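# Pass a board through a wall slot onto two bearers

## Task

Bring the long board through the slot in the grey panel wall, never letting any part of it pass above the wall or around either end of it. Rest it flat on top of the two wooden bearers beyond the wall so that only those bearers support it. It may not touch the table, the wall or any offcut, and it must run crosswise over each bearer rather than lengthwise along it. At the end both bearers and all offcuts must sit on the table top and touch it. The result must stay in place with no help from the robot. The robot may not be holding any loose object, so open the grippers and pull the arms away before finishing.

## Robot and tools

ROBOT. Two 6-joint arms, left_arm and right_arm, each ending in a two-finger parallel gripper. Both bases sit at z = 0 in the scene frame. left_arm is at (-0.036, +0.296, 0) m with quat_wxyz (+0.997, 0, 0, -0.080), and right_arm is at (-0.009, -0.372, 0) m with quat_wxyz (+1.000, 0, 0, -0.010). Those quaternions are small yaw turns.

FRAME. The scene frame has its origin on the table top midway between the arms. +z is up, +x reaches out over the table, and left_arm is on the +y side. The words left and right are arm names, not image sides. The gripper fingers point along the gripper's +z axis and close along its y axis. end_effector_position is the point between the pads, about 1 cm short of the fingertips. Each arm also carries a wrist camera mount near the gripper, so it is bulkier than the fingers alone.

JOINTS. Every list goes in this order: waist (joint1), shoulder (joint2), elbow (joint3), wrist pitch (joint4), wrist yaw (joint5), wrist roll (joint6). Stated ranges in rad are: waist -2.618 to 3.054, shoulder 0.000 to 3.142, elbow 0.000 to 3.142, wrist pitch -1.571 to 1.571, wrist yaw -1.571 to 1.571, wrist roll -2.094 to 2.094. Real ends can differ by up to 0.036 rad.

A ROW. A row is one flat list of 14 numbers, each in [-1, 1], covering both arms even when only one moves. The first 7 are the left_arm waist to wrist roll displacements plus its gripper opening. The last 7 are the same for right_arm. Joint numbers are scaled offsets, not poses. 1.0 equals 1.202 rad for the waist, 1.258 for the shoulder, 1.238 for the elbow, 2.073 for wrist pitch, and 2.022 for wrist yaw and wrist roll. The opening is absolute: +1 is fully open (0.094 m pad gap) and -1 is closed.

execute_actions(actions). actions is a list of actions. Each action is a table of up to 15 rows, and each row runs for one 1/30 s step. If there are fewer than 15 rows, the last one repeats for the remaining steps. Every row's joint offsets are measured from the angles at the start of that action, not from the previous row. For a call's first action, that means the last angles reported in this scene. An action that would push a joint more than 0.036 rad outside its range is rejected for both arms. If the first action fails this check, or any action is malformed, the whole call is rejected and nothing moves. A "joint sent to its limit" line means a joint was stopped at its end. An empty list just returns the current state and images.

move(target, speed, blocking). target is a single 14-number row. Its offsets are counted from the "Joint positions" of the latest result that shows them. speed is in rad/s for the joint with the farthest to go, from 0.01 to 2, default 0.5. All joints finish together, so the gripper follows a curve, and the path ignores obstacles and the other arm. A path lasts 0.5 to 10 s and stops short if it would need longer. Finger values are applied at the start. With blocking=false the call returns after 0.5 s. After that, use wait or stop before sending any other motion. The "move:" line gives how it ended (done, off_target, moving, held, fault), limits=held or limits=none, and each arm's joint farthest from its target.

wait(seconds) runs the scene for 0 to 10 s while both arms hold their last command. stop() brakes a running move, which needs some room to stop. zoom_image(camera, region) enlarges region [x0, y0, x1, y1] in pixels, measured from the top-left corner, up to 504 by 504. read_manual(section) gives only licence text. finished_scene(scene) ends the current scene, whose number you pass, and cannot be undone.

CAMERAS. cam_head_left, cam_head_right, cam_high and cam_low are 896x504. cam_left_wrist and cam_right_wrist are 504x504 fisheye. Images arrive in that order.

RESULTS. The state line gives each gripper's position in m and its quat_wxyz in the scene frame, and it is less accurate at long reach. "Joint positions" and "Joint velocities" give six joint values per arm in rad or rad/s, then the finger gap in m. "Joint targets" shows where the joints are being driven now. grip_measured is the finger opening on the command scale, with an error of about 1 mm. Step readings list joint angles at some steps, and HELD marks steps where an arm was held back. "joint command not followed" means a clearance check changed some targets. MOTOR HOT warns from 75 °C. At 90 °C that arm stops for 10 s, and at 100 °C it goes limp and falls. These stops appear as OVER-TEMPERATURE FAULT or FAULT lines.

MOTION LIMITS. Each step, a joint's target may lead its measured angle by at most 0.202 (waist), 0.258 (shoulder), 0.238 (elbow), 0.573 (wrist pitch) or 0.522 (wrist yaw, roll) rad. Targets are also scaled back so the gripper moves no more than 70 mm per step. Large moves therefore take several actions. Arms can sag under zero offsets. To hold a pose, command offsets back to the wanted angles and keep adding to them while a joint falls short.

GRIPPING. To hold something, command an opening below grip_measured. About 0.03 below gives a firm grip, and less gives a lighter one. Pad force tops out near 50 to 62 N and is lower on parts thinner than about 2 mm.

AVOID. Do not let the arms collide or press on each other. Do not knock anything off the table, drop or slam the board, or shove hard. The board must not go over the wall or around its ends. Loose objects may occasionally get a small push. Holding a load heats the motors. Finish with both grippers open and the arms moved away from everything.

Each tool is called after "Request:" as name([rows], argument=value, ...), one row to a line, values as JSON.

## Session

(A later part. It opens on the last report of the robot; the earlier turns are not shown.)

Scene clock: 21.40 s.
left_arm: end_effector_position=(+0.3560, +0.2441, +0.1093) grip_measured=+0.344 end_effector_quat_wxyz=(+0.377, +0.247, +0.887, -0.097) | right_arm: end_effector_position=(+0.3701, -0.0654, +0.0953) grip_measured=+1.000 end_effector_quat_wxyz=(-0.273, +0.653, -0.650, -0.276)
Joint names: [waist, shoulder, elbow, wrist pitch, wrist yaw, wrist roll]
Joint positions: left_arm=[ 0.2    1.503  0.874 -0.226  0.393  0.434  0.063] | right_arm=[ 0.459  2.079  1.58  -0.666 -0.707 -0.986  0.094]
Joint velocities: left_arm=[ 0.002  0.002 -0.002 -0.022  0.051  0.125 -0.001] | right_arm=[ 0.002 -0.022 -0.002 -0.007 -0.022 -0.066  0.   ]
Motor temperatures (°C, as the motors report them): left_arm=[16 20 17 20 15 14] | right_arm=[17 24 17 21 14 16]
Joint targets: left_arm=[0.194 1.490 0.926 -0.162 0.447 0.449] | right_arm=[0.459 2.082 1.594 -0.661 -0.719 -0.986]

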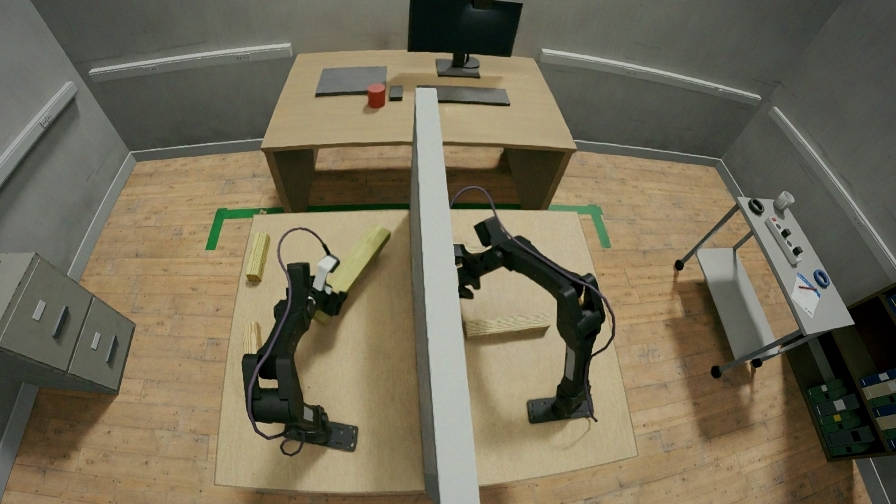

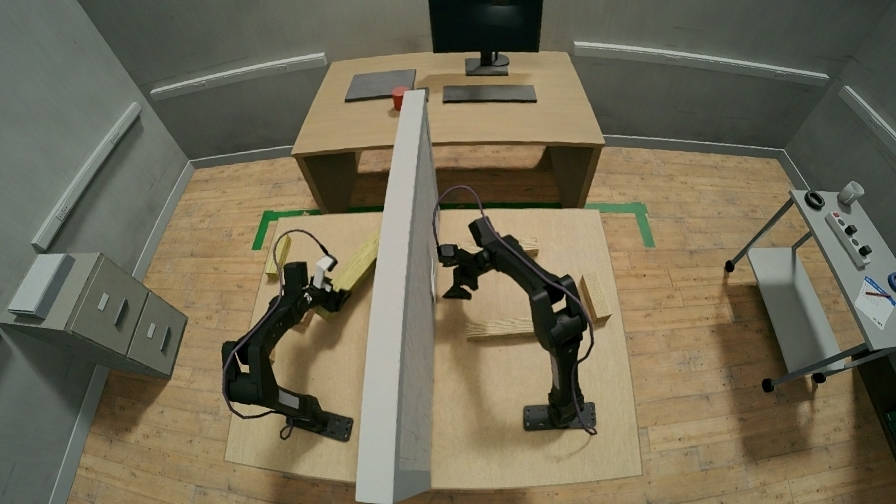

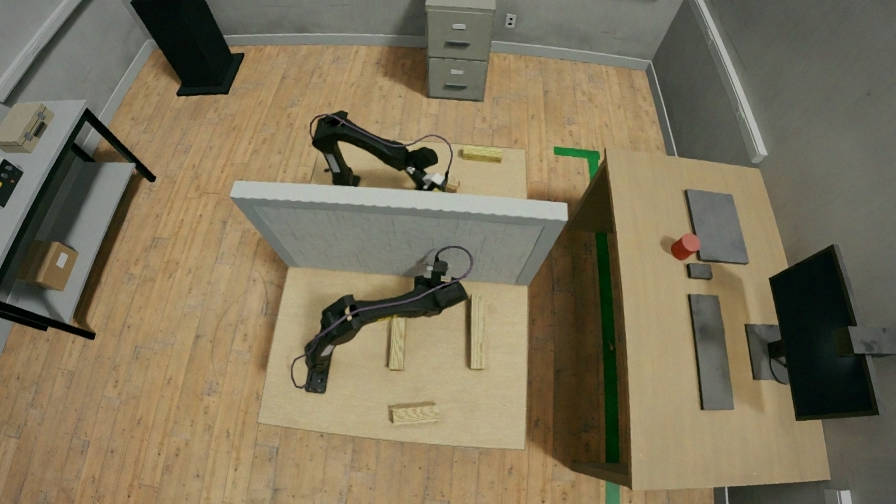

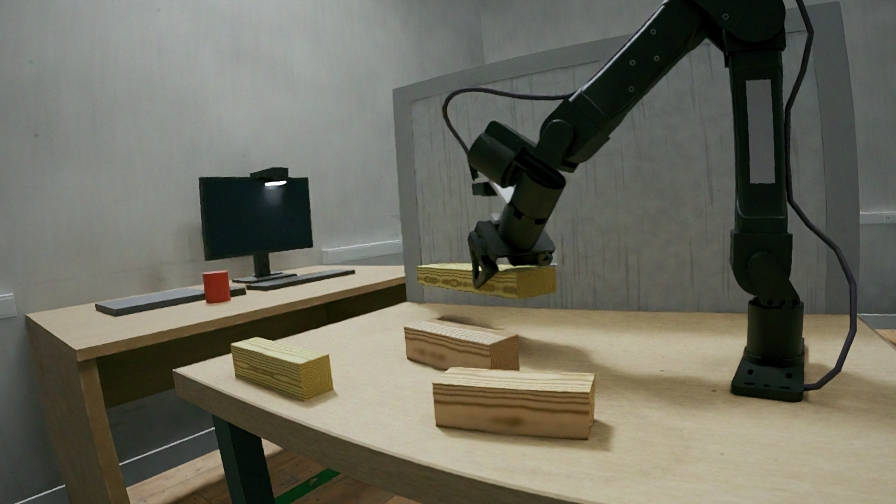

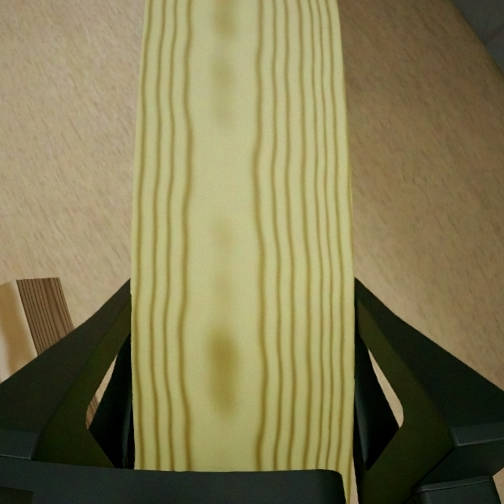

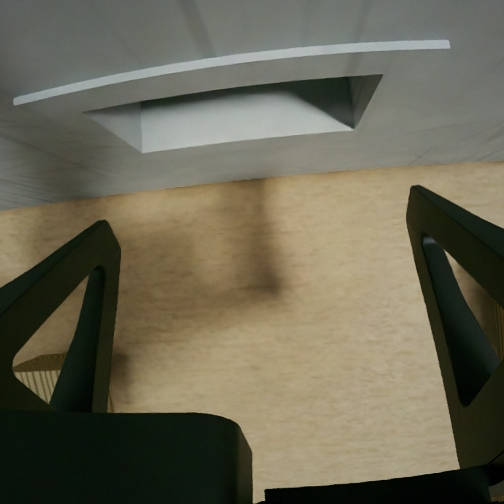

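Request:
execute_actions([
  [[-0.0028,-0.0081,0.0451,0.0162,0.0401,0.0283,0.2,0,0.0024,0.0113,0.0024,-0.0059,0,1],[0.0039,-0.0016,0.0544,-0.0027,0.0572,0.0550,0.2,0,0.0024,0.0113,0.0024,-0.0059,0,1],[0.0145,0.0087,0.0691,-0.0245,0.0770,0.0860,0.2,0,0.0024,0.0113,0.0024,-0.0059,0,1],[0.0285,0.0224,0.0886,-0.0481,0.0984,0.1195,0.2,0,0.0024,0.0113,0.0024,-0.0059,0,1],[0.0451,0.0385,0.1116,-0.0721,0.1202,0.1534,0.2,0,0.0024,0.0113,0.0024,-0.0059,0,1],[0.0632,0.0562,0.1369,-0.0950,0.1410,0.1860,0.2,0,0.0024,0.0113,0.0024,-0.0059,0,1],[0.0819,0.0744,0.1629,-0.1156,0.1597,0.2151,0.2,0,0.0024,0.0113,0.0024,-0.0059,0,1],[0.1000,0.0921,0.1882,-0.1326,0.1752,0.2393,0.2,0,0.0024,0.0113,0.0024,-0.0059,0,1],[0.1166,0.1082,0.2112,-0.1451,0.1865,0.2570,0.2,0,0.0024,0.0113,0.0024,-0.0059,0,1],[0.1306,0.1219,0.2307,-0.1523,0.1930,0.2672,0.2,0,0.0024,0.0113,0.0024,-0.0059,0,1],[0.1412,0.1322,0.2454,-0.1538,0.1944,0.2694,0.2,0,0.0024,0.0113,0.0024,-0.0059,0,1],[0.1479,0.1387,0.2547,-0.1496,0.1906,0.2634,0.2,0,0.0024,0.0113,0.0024,-0.0059,0,1],[0.1501,0.1409,0.2578,-0.1398,0.1817,0.2495,0.2,0,0.0024,0.0113,0.0024,-0.0059,0,1],[0.1501,0.1409,0.2578,-0.1398,0.1817,0.2495,0.2,0,0.0024,0.0113,0.0024,-0.0059,0,1],[0.1501,0.1409,0.2578,-0.1398,0.1817,0.2495,0.2,0,0.0024,0.0113,0.0024,-0.0059,0,1]],
])

Scene clock: 26.20 s.
left_arm: end_effector_position=(+0.3706, +0.2767, +0.1199) grip_measured=+0.344 end_effector_quat_wxyz=(+0.365, +0.379, +0.839, -0.141) | right_arm: end_effector_position=(+0.3701, -0.0654, +0.0953) grip_measured=+1.000 end_effector_quat_wxyz=(-0.273, +0.653, -0.650, -0.276)
Joint names: [waist, shoulder, elbow, wrist pitch, wrist yaw, wrist roll]
Joint positions: left_arm=[ 0.382  1.687  1.142 -0.525  0.659  0.896  0.063] | right_arm=[ 0.459  2.079  1.58  -0.666 -0.707 -0.986  0.094]
Joint velocities: left_arm=[ 0.173  0.032  0.12   0.037  0.022  0.212 -0.001] | right_arm=[-0.007 -0.017 -0.012 -0.007 -0.037 -0.007  0.   ]
Motor temperatures (°C, as the motors report them): left_arm=[16 20 18 20 15 14] | right_arm=[17 24 17 21 14 16]
Joint targets: left_arm=[0.381 1.680 1.193 -0.516 0.761 0.938] | right_arm=[0.459 2.082 1.594 -0.661 -0.719 -0.986]
Step readings (joint positions):
0: left_arm=[0.200 1.503 0.874 -0.231 0.398 0.444] | right_arm=[0.459 2.079 1.580 -0.666 -0.707 -0.986]
1: left_arm=[0.200 1.503 0.874 -0.234 0.400 0.450] | right_arm=[0.459 2.079 1.580 -0.666 -0.707 -0.986]
2: left_arm=[0.201 1.503 0.877 -0.243 0.406 0.465] | right_arm=[0.459 2.079 1.580 -0.666 -0.707 -0.986]
4: left_arm=[0.207 1.512 0.898 -0.289 0.443 0.523] | right_arm=[0.459 2.079 1.580 -0.666 -0.707 -0.986]
8: left_arm=[0.265 1.586 1.001 -0.428 0.568 0.712] | right_arm=[0.459 2.079 1.580 -0.666 -0.707 -0.986]
15: Joint positions above

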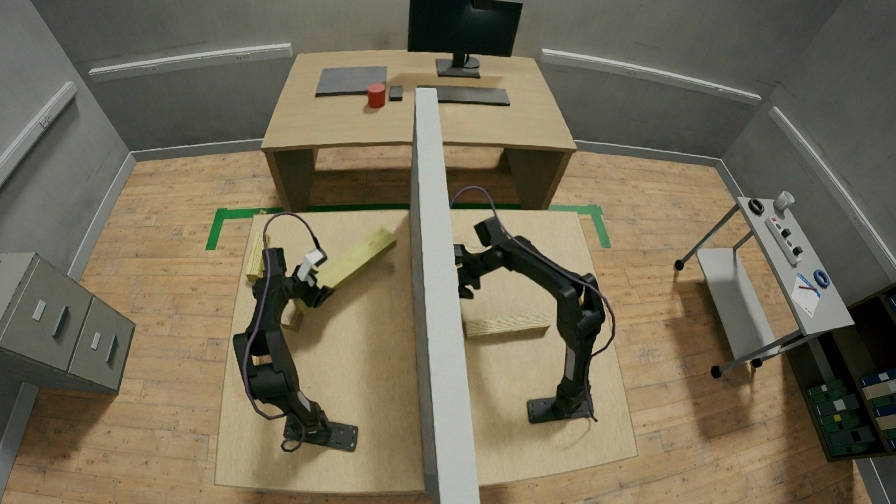

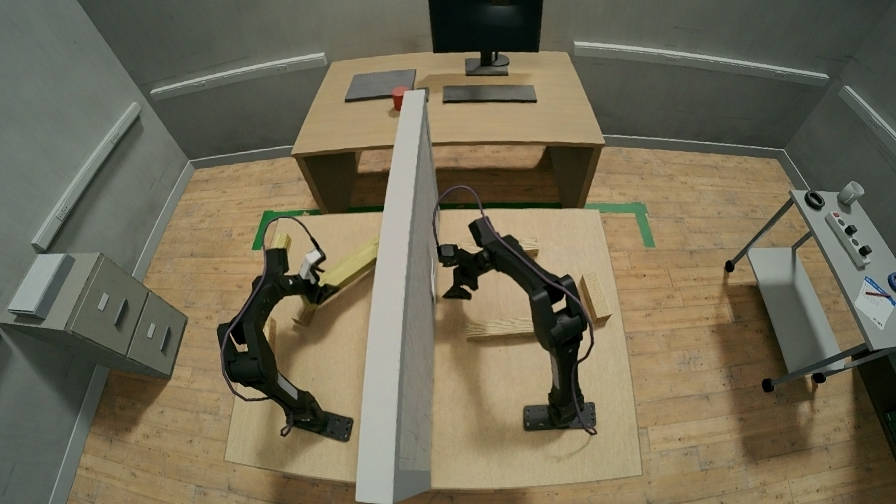

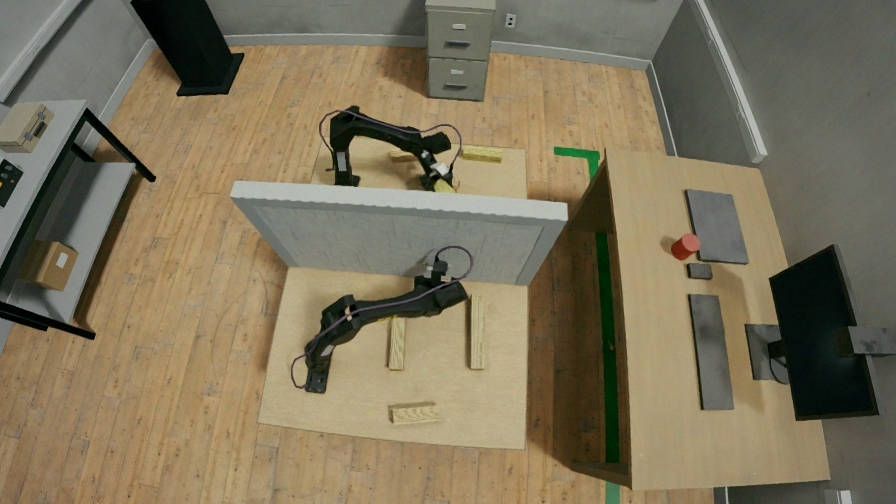

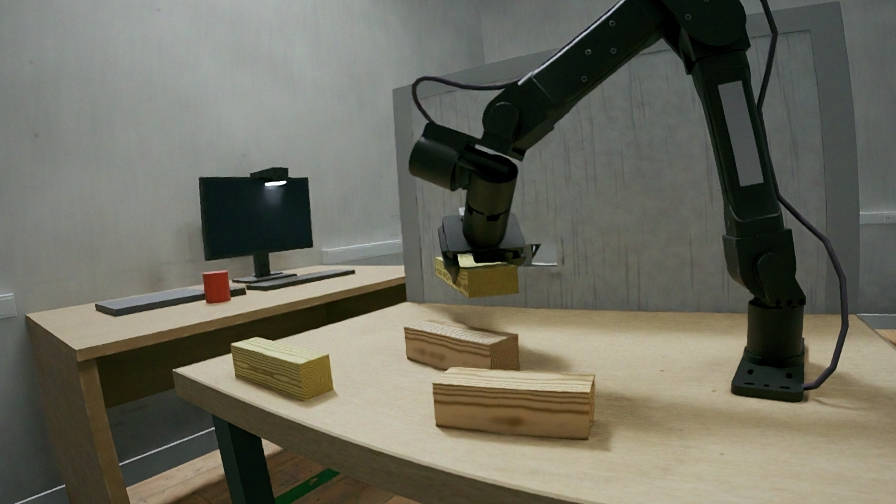

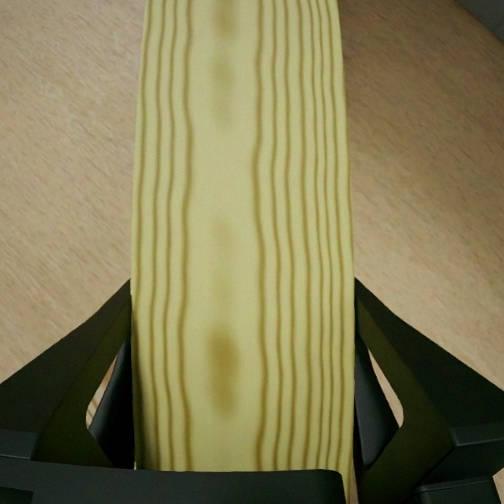

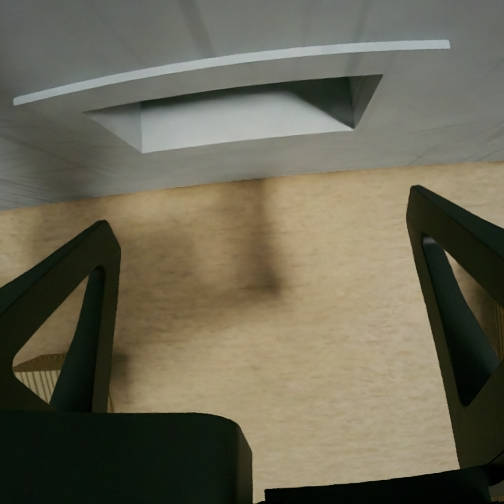

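Request:
execute_actions(actions=[])

Scene clock: 26.37 s.
left_arm: end_effector_position=(+0.3695, +0.2765, +0.1214) grip_measured=+0.344 end_effector_quat_wxyz=(+0.367, +0.388, +0.834, -0.143) | right_arm: end_effector_position=(+0.3701, -0.0654, +0.0953) grip_measured=+1.000 end_effector_quat_wxyz=(-0.273, +0.653, -0.650, -0.276)
Joint names: [waist, shoulder, elbow, wrist pitch, wrist yaw, wrist roll]
Joint positions: left_arm=[ 0.386  1.687  1.147 -0.537  0.67   0.921  0.063] | right_arm=[ 0.459  2.079  1.58  -0.666 -0.707 -0.986  0.094]
Joint velocities: left_arm=[ 0.002  0.007 -0.007 -0.168  0.066  0.066  0.001] | right_arm=[-0.022 -0.022 -0.007 -0.051  0.007  0.007  0.   ]
Motor temperatures (°C, as the motors report them): left_arm=[16 20 18 20 15 14] | right_arm=[17 24 17 21 14 16]
Joint targets: left_arm=[0.380 1.680 1.194 -0.516 0.760 0.939] | right_arm=[0.459 2.082 1.594 -0.661 -0.719 -0.986]

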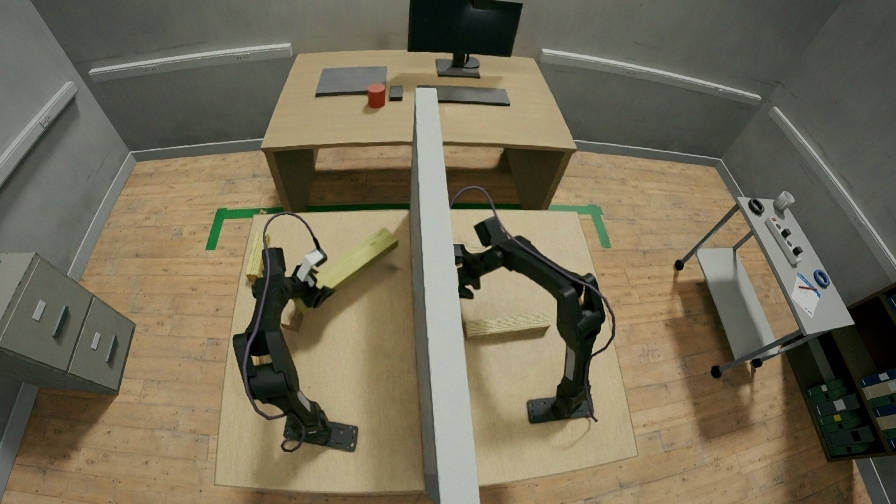

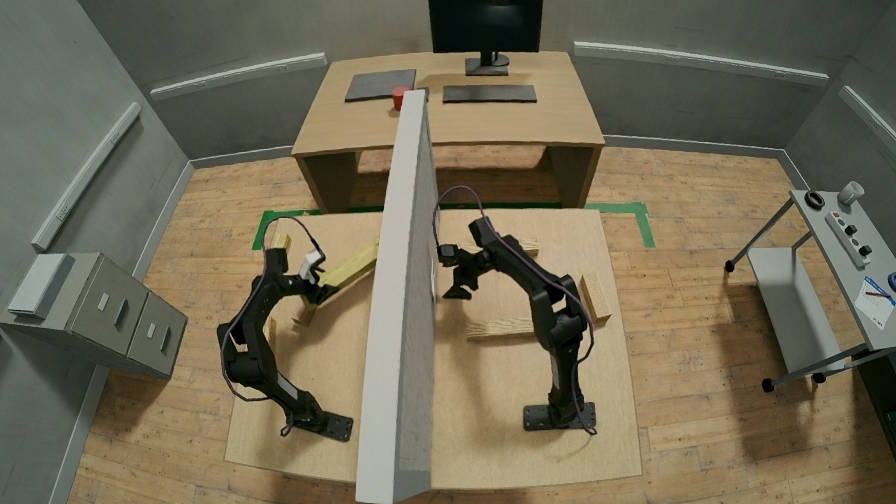

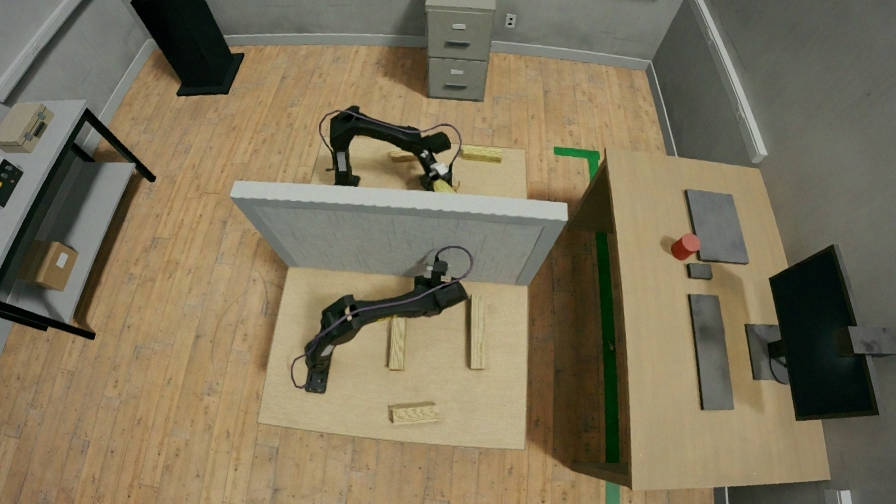

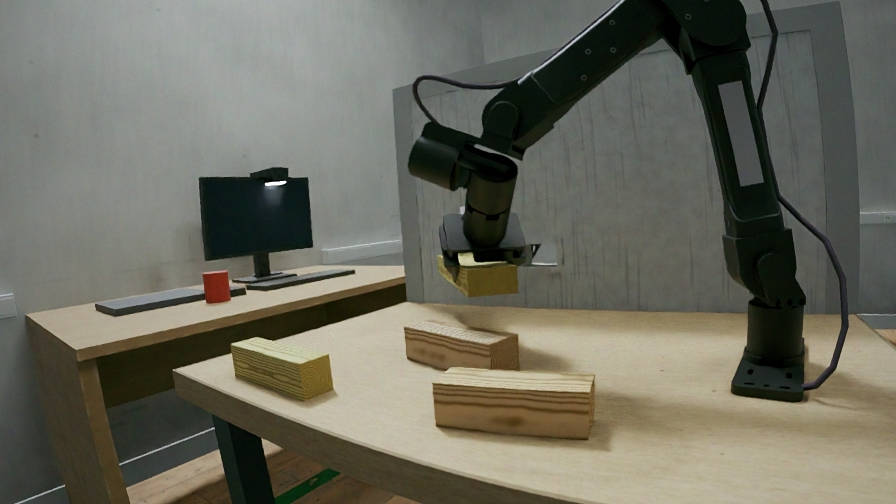

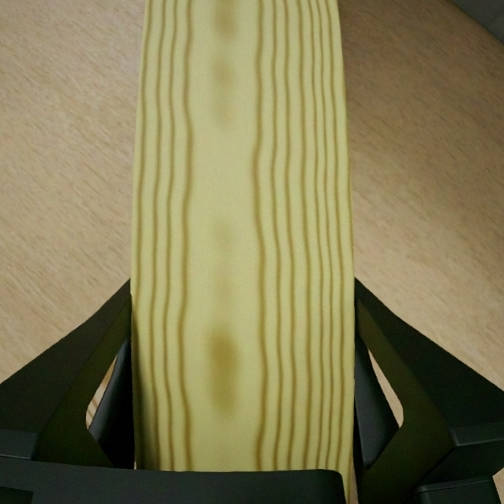

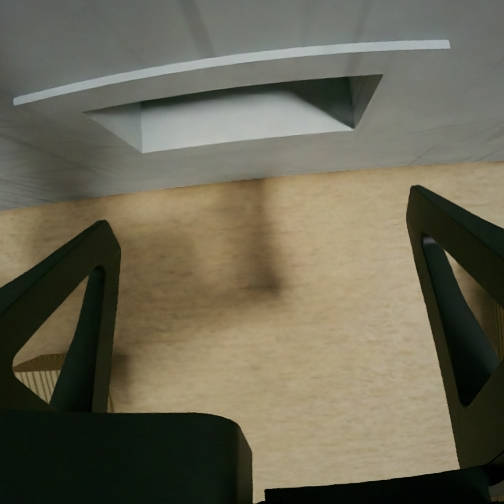

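Request:
execute_actions([
  [[0.0010,0.0010,0.0473,0.0101,0.0445,0.0089,0.2,0,0.0024,0.0113,0.0024,-0.0059,0,1],[0.0068,0.0116,0.0620,-0.0056,0.0486,0.0259,0.2,0,0.0024,0.0113,0.0024,-0.0059,0,1],[0.0140,0.0264,0.0827,-0.0396,0.0574,0.0628,0.2,0,0.0024,0.0113,0.0024,-0.0059,0,1],[0.0222,0.0446,0.1080,-0.0773,0.0673,0.1037,0.2,0,0.0024,0.0113,0.0024,-0.0059,0,1],[0.0311,0.0651,0.1367,-0.1171,0.0776,0.1468,0.2,0,0.0024,0.0113,0.0024,-0.0059,0,1],[0.0399,0.0867,0.1668,-0.1560,0.0878,0.1890,0.2,0,0.0024,0.0113,0.0024,-0.0059,0,1],[0.0483,0.1082,0.1968,-0.1922,0.0972,0.2283,0.2,0,0.0024,0.0113,0.0024,-0.0059,0,1],[0.0558,0.1283,0.2249,-0.2236,0.1054,0.2623,0.2,0,0.0024,0.0113,0.0024,-0.0059,0,1],[0.0618,0.1459,0.2495,-0.2480,0.1117,0.2888,0.2,0,0.0024,0.0113,0.0024,-0.0059,0,1],[0.0662,0.1599,0.2690,-0.2644,0.1160,0.3065,0.2,0,0.0024,0.0113,0.0024,-0.0059,0,1],[0.0685,0.1695,0.2825,-0.2718,0.1179,0.3145,0.2,0,0.0024,0.0113,0.0024,-0.0059,0,1],[0.0689,0.1742,0.2890,-0.2693,0.1173,0.3118,0.2,0,0.0024,0.0113,0.0024,-0.0059,0,1],[0.0689,0.1746,0.2896,-0.2577,0.1142,0.2993,0.2,0,0.0024,0.0113,0.0024,-0.0059,0,1],[0.0689,0.1746,0.2896,-0.2372,0.1089,0.2770,0.2,0,0.0024,0.0113,0.0024,-0.0059,0,1],[0.0689,0.1746,0.2896,-0.2249,0.1057,0.2637,0.2,0,0.0024,0.0113,0.0024,-0.0059,0,1]],
])

Scene clock: 29.03 s.
left_arm: end_effector_position=(+0.3615, +0.2916, +0.1168) grip_measured=+0.344 end_effector_quat_wxyz=(+0.326, +0.514, +0.767, -0.203) | right_arm: end_effector_position=(+0.3701, -0.0654, +0.0953) grip_measured=+1.000 end_effector_quat_wxyz=(-0.273, +0.653, -0.650, -0.276)
Joint names: [waist, shoulder, elbow, wrist pitch, wrist yaw, wrist roll]
Joint positions: left_arm=[ 0.469  1.914  1.453 -0.994  0.782  1.44   0.063] | right_arm=[ 0.459  2.079  1.58  -0.666 -0.707 -0.986  0.094]
Joint velocities: left_arm=[-0.022  0.042 -0.002 -0.022 -0.051  0.022  0.   ] | right_arm=[-0.017 -0.007  0.002  0.037 -0.037 -0.066  0.   ]
Motor temperatures (°C, as the motors report them): left_arm=[16 20 18 20 15 14] | right_arm=[17 24 17 21 14 16]
Joint targets: left_arm=[0.469 1.907 1.505 -1.004 0.884 1.454] | right_arm=[0.459 2.082 1.594 -0.661 -0.719 -0.986]
Step readings (joint positions):
0: left_arm=[0.386 1.687 1.147 -0.550 0.676 0.934] | right_arm=[0.459 2.079 1.580 -0.666 -0.707 -0.986]
1: left_arm=[0.386 1.687 1.147 -0.550 0.676 0.934] | right_arm=[0.459 2.079 1.580 -0.666 -0.707 -0.986]
2: left_arm=[0.386 1.690 1.152 -0.557 0.677 0.940] | right_arm=[0.459 2.079 1.580 -0.666 -0.707 -0.986]
4: left_arm=[0.390 1.713 1.188 -0.605 0.688 0.988] | right_arm=[0.459 2.079 1.580 -0.666 -0.707 -0.986]
8: left_arm=[0.423 1.807 1.324 -0.791 0.738 1.198] | right_arm=[0.459 2.079 1.580 -0.666 -0.707 -0.986]
15: Joint positions above

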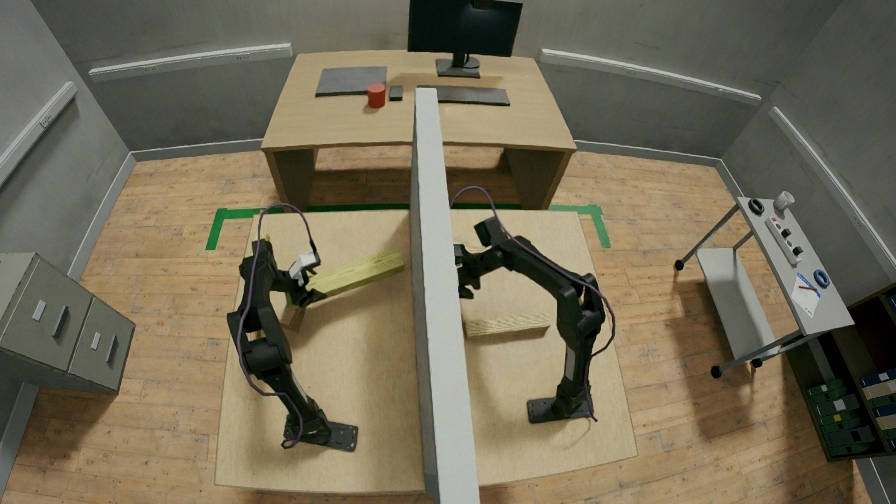

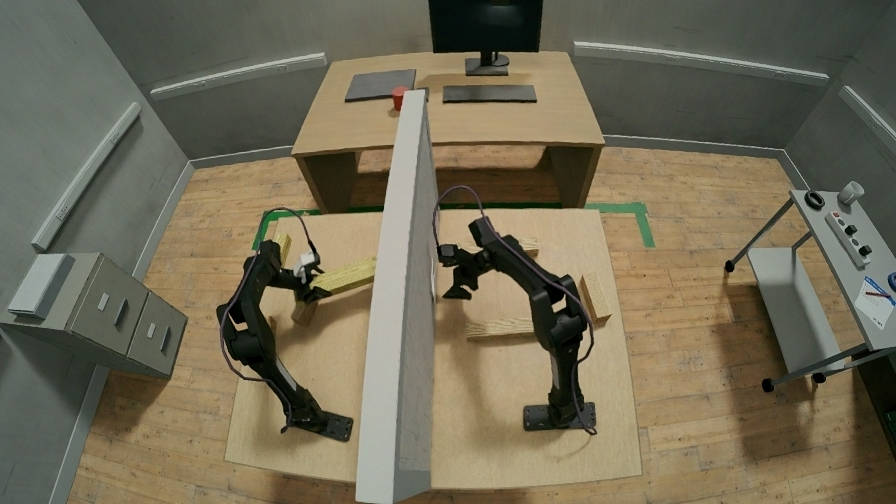

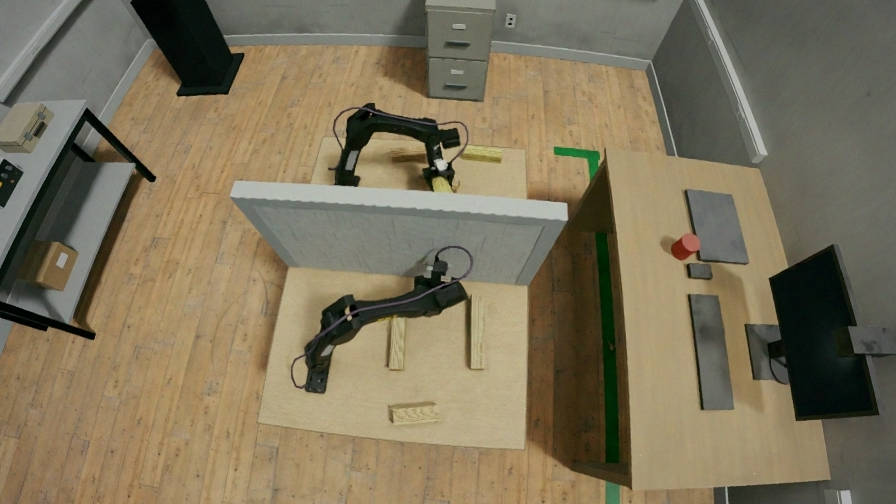

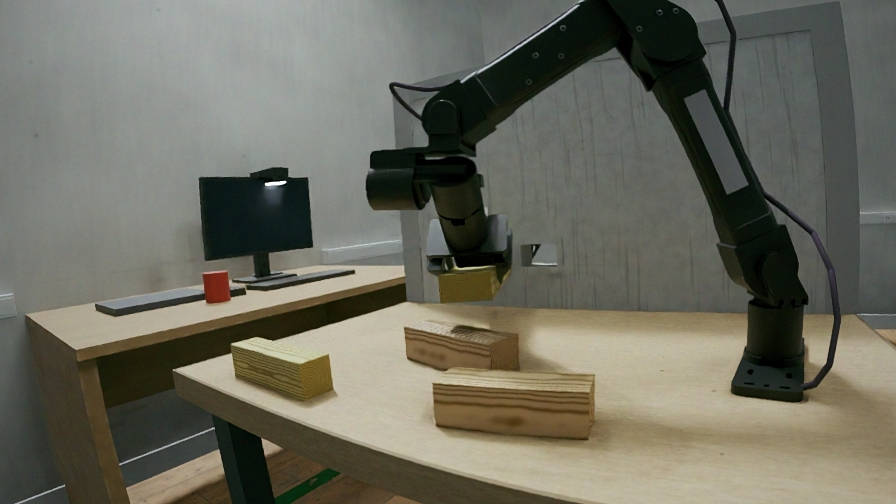

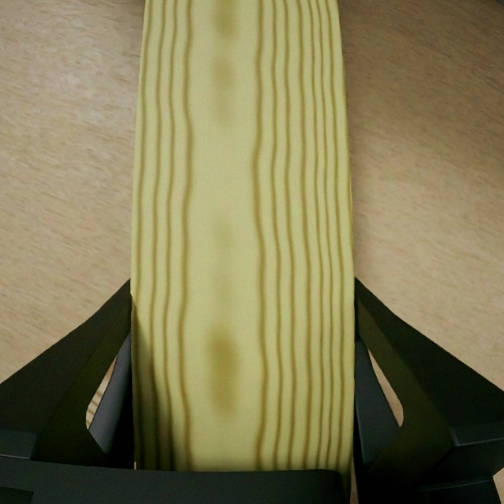

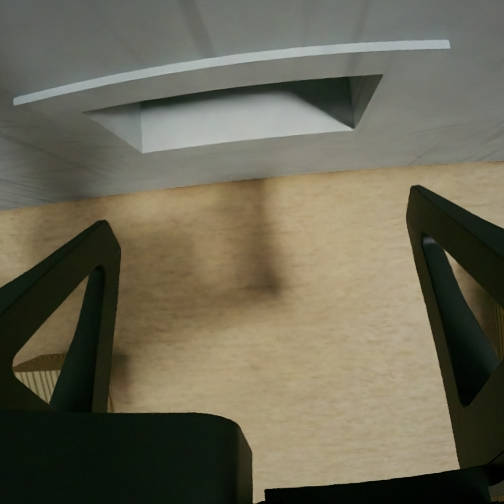

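Request:
zoom_image(camera="cam_head_left", region=[220, 190, 480, 350])

Request:
zoom_image(camera="cam_low", region=[380, 180, 620, 330])

Region (220, 190, 480, 350) of cam_head_left's 896x504 image, scaled by 1.938, with more detail than that image has; it fills the top 310 rows of this view, and the rest is white.

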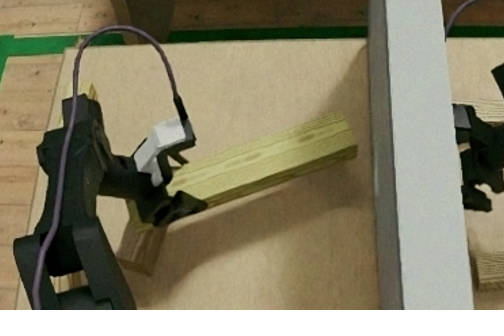

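Region (380, 180, 620, 330) of cam_low's 896x504 image, scaled by 2.100, with more detail than that image has; it fills the top 315 rows of this view, and the rest is white.

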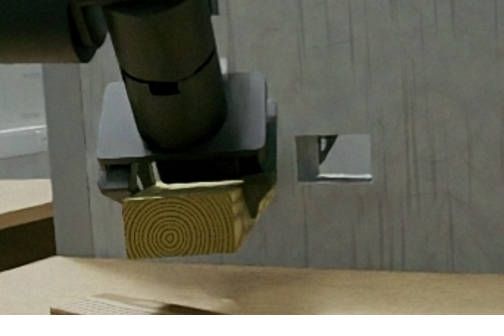

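Request:
execute_actions([
  [[0.0012,-0.0013,0.0484,-0.0048,0.0504,0.0069,0.2,0,0.0024,0.0113,0.0024,-0.0059,0,1],[0.0023,0.0056,0.0587,-0.0178,0.0488,0.0213,0.2,0,0.0024,0.0113,0.0024,-0.0059,0,1],[0.0037,0.0153,0.0730,-0.0460,0.0452,0.0525,0.2,0,0.0024,0.0113,0.0024,-0.0059,0,1],[0.0053,0.0272,0.0906,-0.0773,0.0412,0.0870,0.2,0,0.0024,0.0113,0.0024,-0.0059,0,1],[0.0071,0.0406,0.1105,-0.1103,0.0370,0.1235,0.2,0,0.0024,0.0113,0.0024,-0.0059,0,1],[0.0088,0.0547,0.1314,-0.1426,0.0329,0.1592,0.2,0,0.0024,0.0113,0.0024,-0.0059,0,1],[0.0105,0.0688,0.1522,-0.1727,0.0291,0.1924,0.2,0,0.0024,0.0113,0.0024,-0.0059,0,1],[0.0119,0.0819,0.1717,-0.1987,0.0258,0.2212,0.2,0,0.0024,0.0113,0.0024,-0.0059,0,1],[0.0131,0.0934,0.1888,-0.2190,0.0233,0.2436,0.2,0,0.0024,0.0113,0.0024,-0.0059,0,1],[0.0140,0.1026,0.2023,-0.2326,0.0215,0.2586,0.2,0,0.0024,0.0113,0.0024,-0.0059,0,1],[0.0144,0.1089,0.2117,-0.2387,0.0208,0.2654,0.2,0,0.0024,0.0113,0.0024,-0.0059,0,1],[0.0145,0.1119,0.2162,-0.2366,0.0210,0.2631,0.2,0,0.0024,0.0113,0.0024,-0.0059,0,1],[0.0145,0.1122,0.2166,-0.2270,0.0223,0.2525,0.2,0,0.0024,0.0113,0.0024,-0.0059,0,1],[0.0145,0.1122,0.2166,-0.2100,0.0244,0.2336,0.2,0,0.0024,0.0113,0.0024,-0.0059,0,1],[0.0145,0.1122,0.2166,-0.1998,0.0257,0.2224,0.2,0,0.0024,0.0113,0.0024,-0.0059,0,1]],
])

Scene clock: 30.93 s.
left_arm: end_effector_position=(+0.3397, +0.2921, +0.1189) grip_measured=+0.344 end_effector_quat_wxyz=(+0.286, +0.628, +0.682, -0.243) | right_arm: end_effector_position=(+0.3701, -0.0654, +0.0953) grip_measured=+1.000 end_effector_quat_wxyz=(-0.273, +0.653, -0.650, -0.276)
Joint names: [waist, shoulder, elbow, wrist pitch, wrist yaw, wrist roll]
Joint positions: left_arm=[ 0.477  2.057  1.673 -1.372  0.752  1.878  0.063] | right_arm=[ 0.459  2.079  1.58  -0.666 -0.707 -0.986  0.094]
Joint velocities: left_arm=[ 0.002  0.037  0.002 -0.051  0.037  0.037 -0.001] | right_arm=[-0.022 -0.002  0.012 -0.081  0.037 -0.022  0.   ]
Motor temperatures (°C, as the motors report them): left_arm=[16 20 19 20 16 14] | right_arm=[17 25 17 21 14 16]
Joint targets: left_arm=[0.486 2.055 1.721 -1.408 0.834 1.890] | right_arm=[0.459 2.082 1.594 -0.661 -0.719 -0.986]
Step readings (joint positions):
0: left_arm=[0.469 1.915 1.460 -0.996 0.783 1.449] | right_arm=[0.459 2.079 1.580 -0.666 -0.707 -0.986]
1: left_arm=[0.469 1.915 1.460 -0.996 0.783 1.449] | right_arm=[0.459 2.079 1.580 -0.666 -0.707 -0.986]
2: left_arm=[0.469 1.916 1.464 -1.001 0.783 1.454] | right_arm=[0.459 2.079 1.580 -0.666 -0.707 -0.986]
4: left_arm=[0.469 1.930 1.491 -1.039 0.783 1.494] | right_arm=[0.459 2.079 1.580 -0.666 -0.707 -0.986]
8: left_arm=[0.469 1.988 1.588 -1.191 0.773 1.671] | right_arm=[0.459 2.079 1.580 -0.666 -0.707 -0.986]
15: Joint positions above

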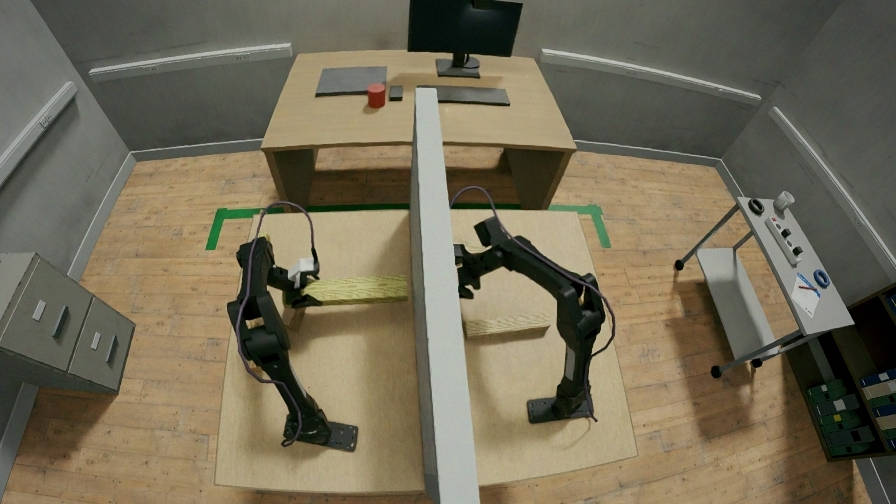

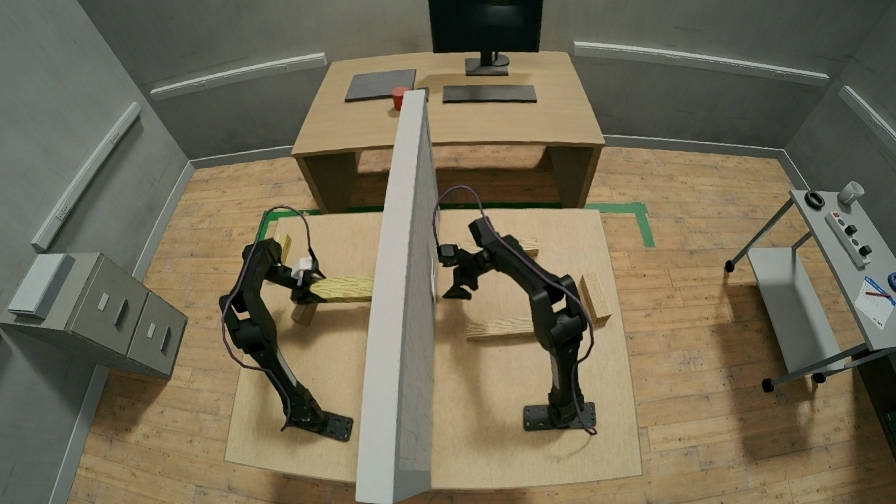

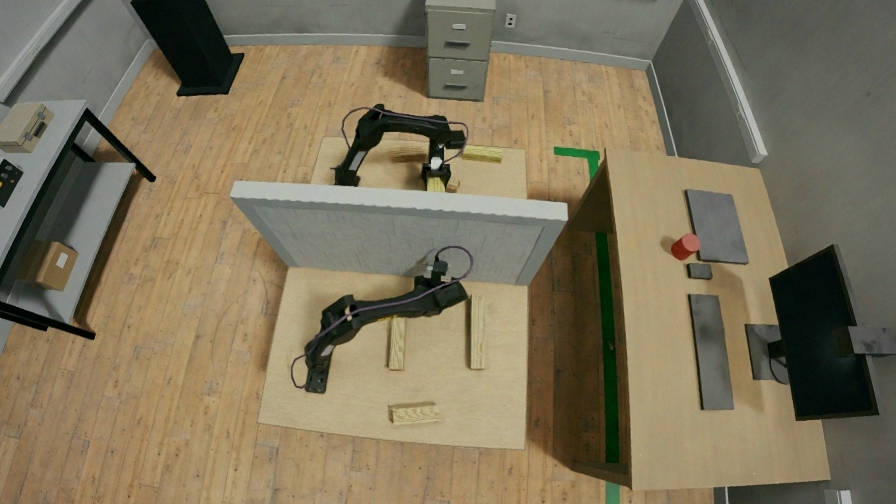

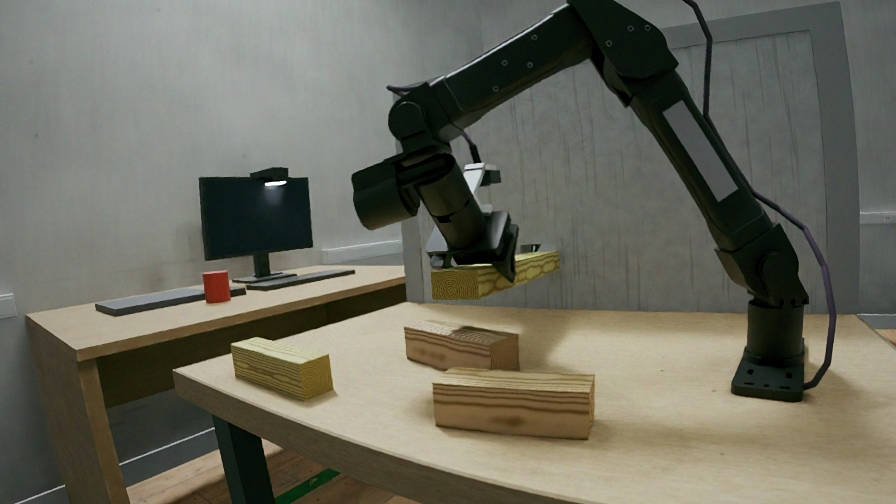

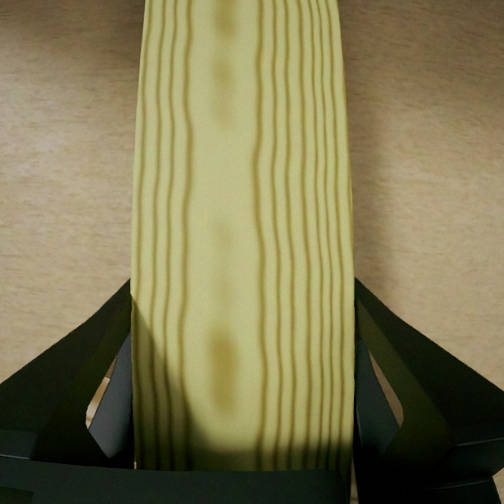

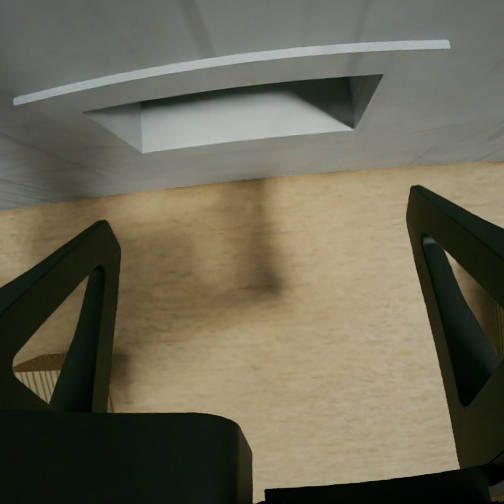

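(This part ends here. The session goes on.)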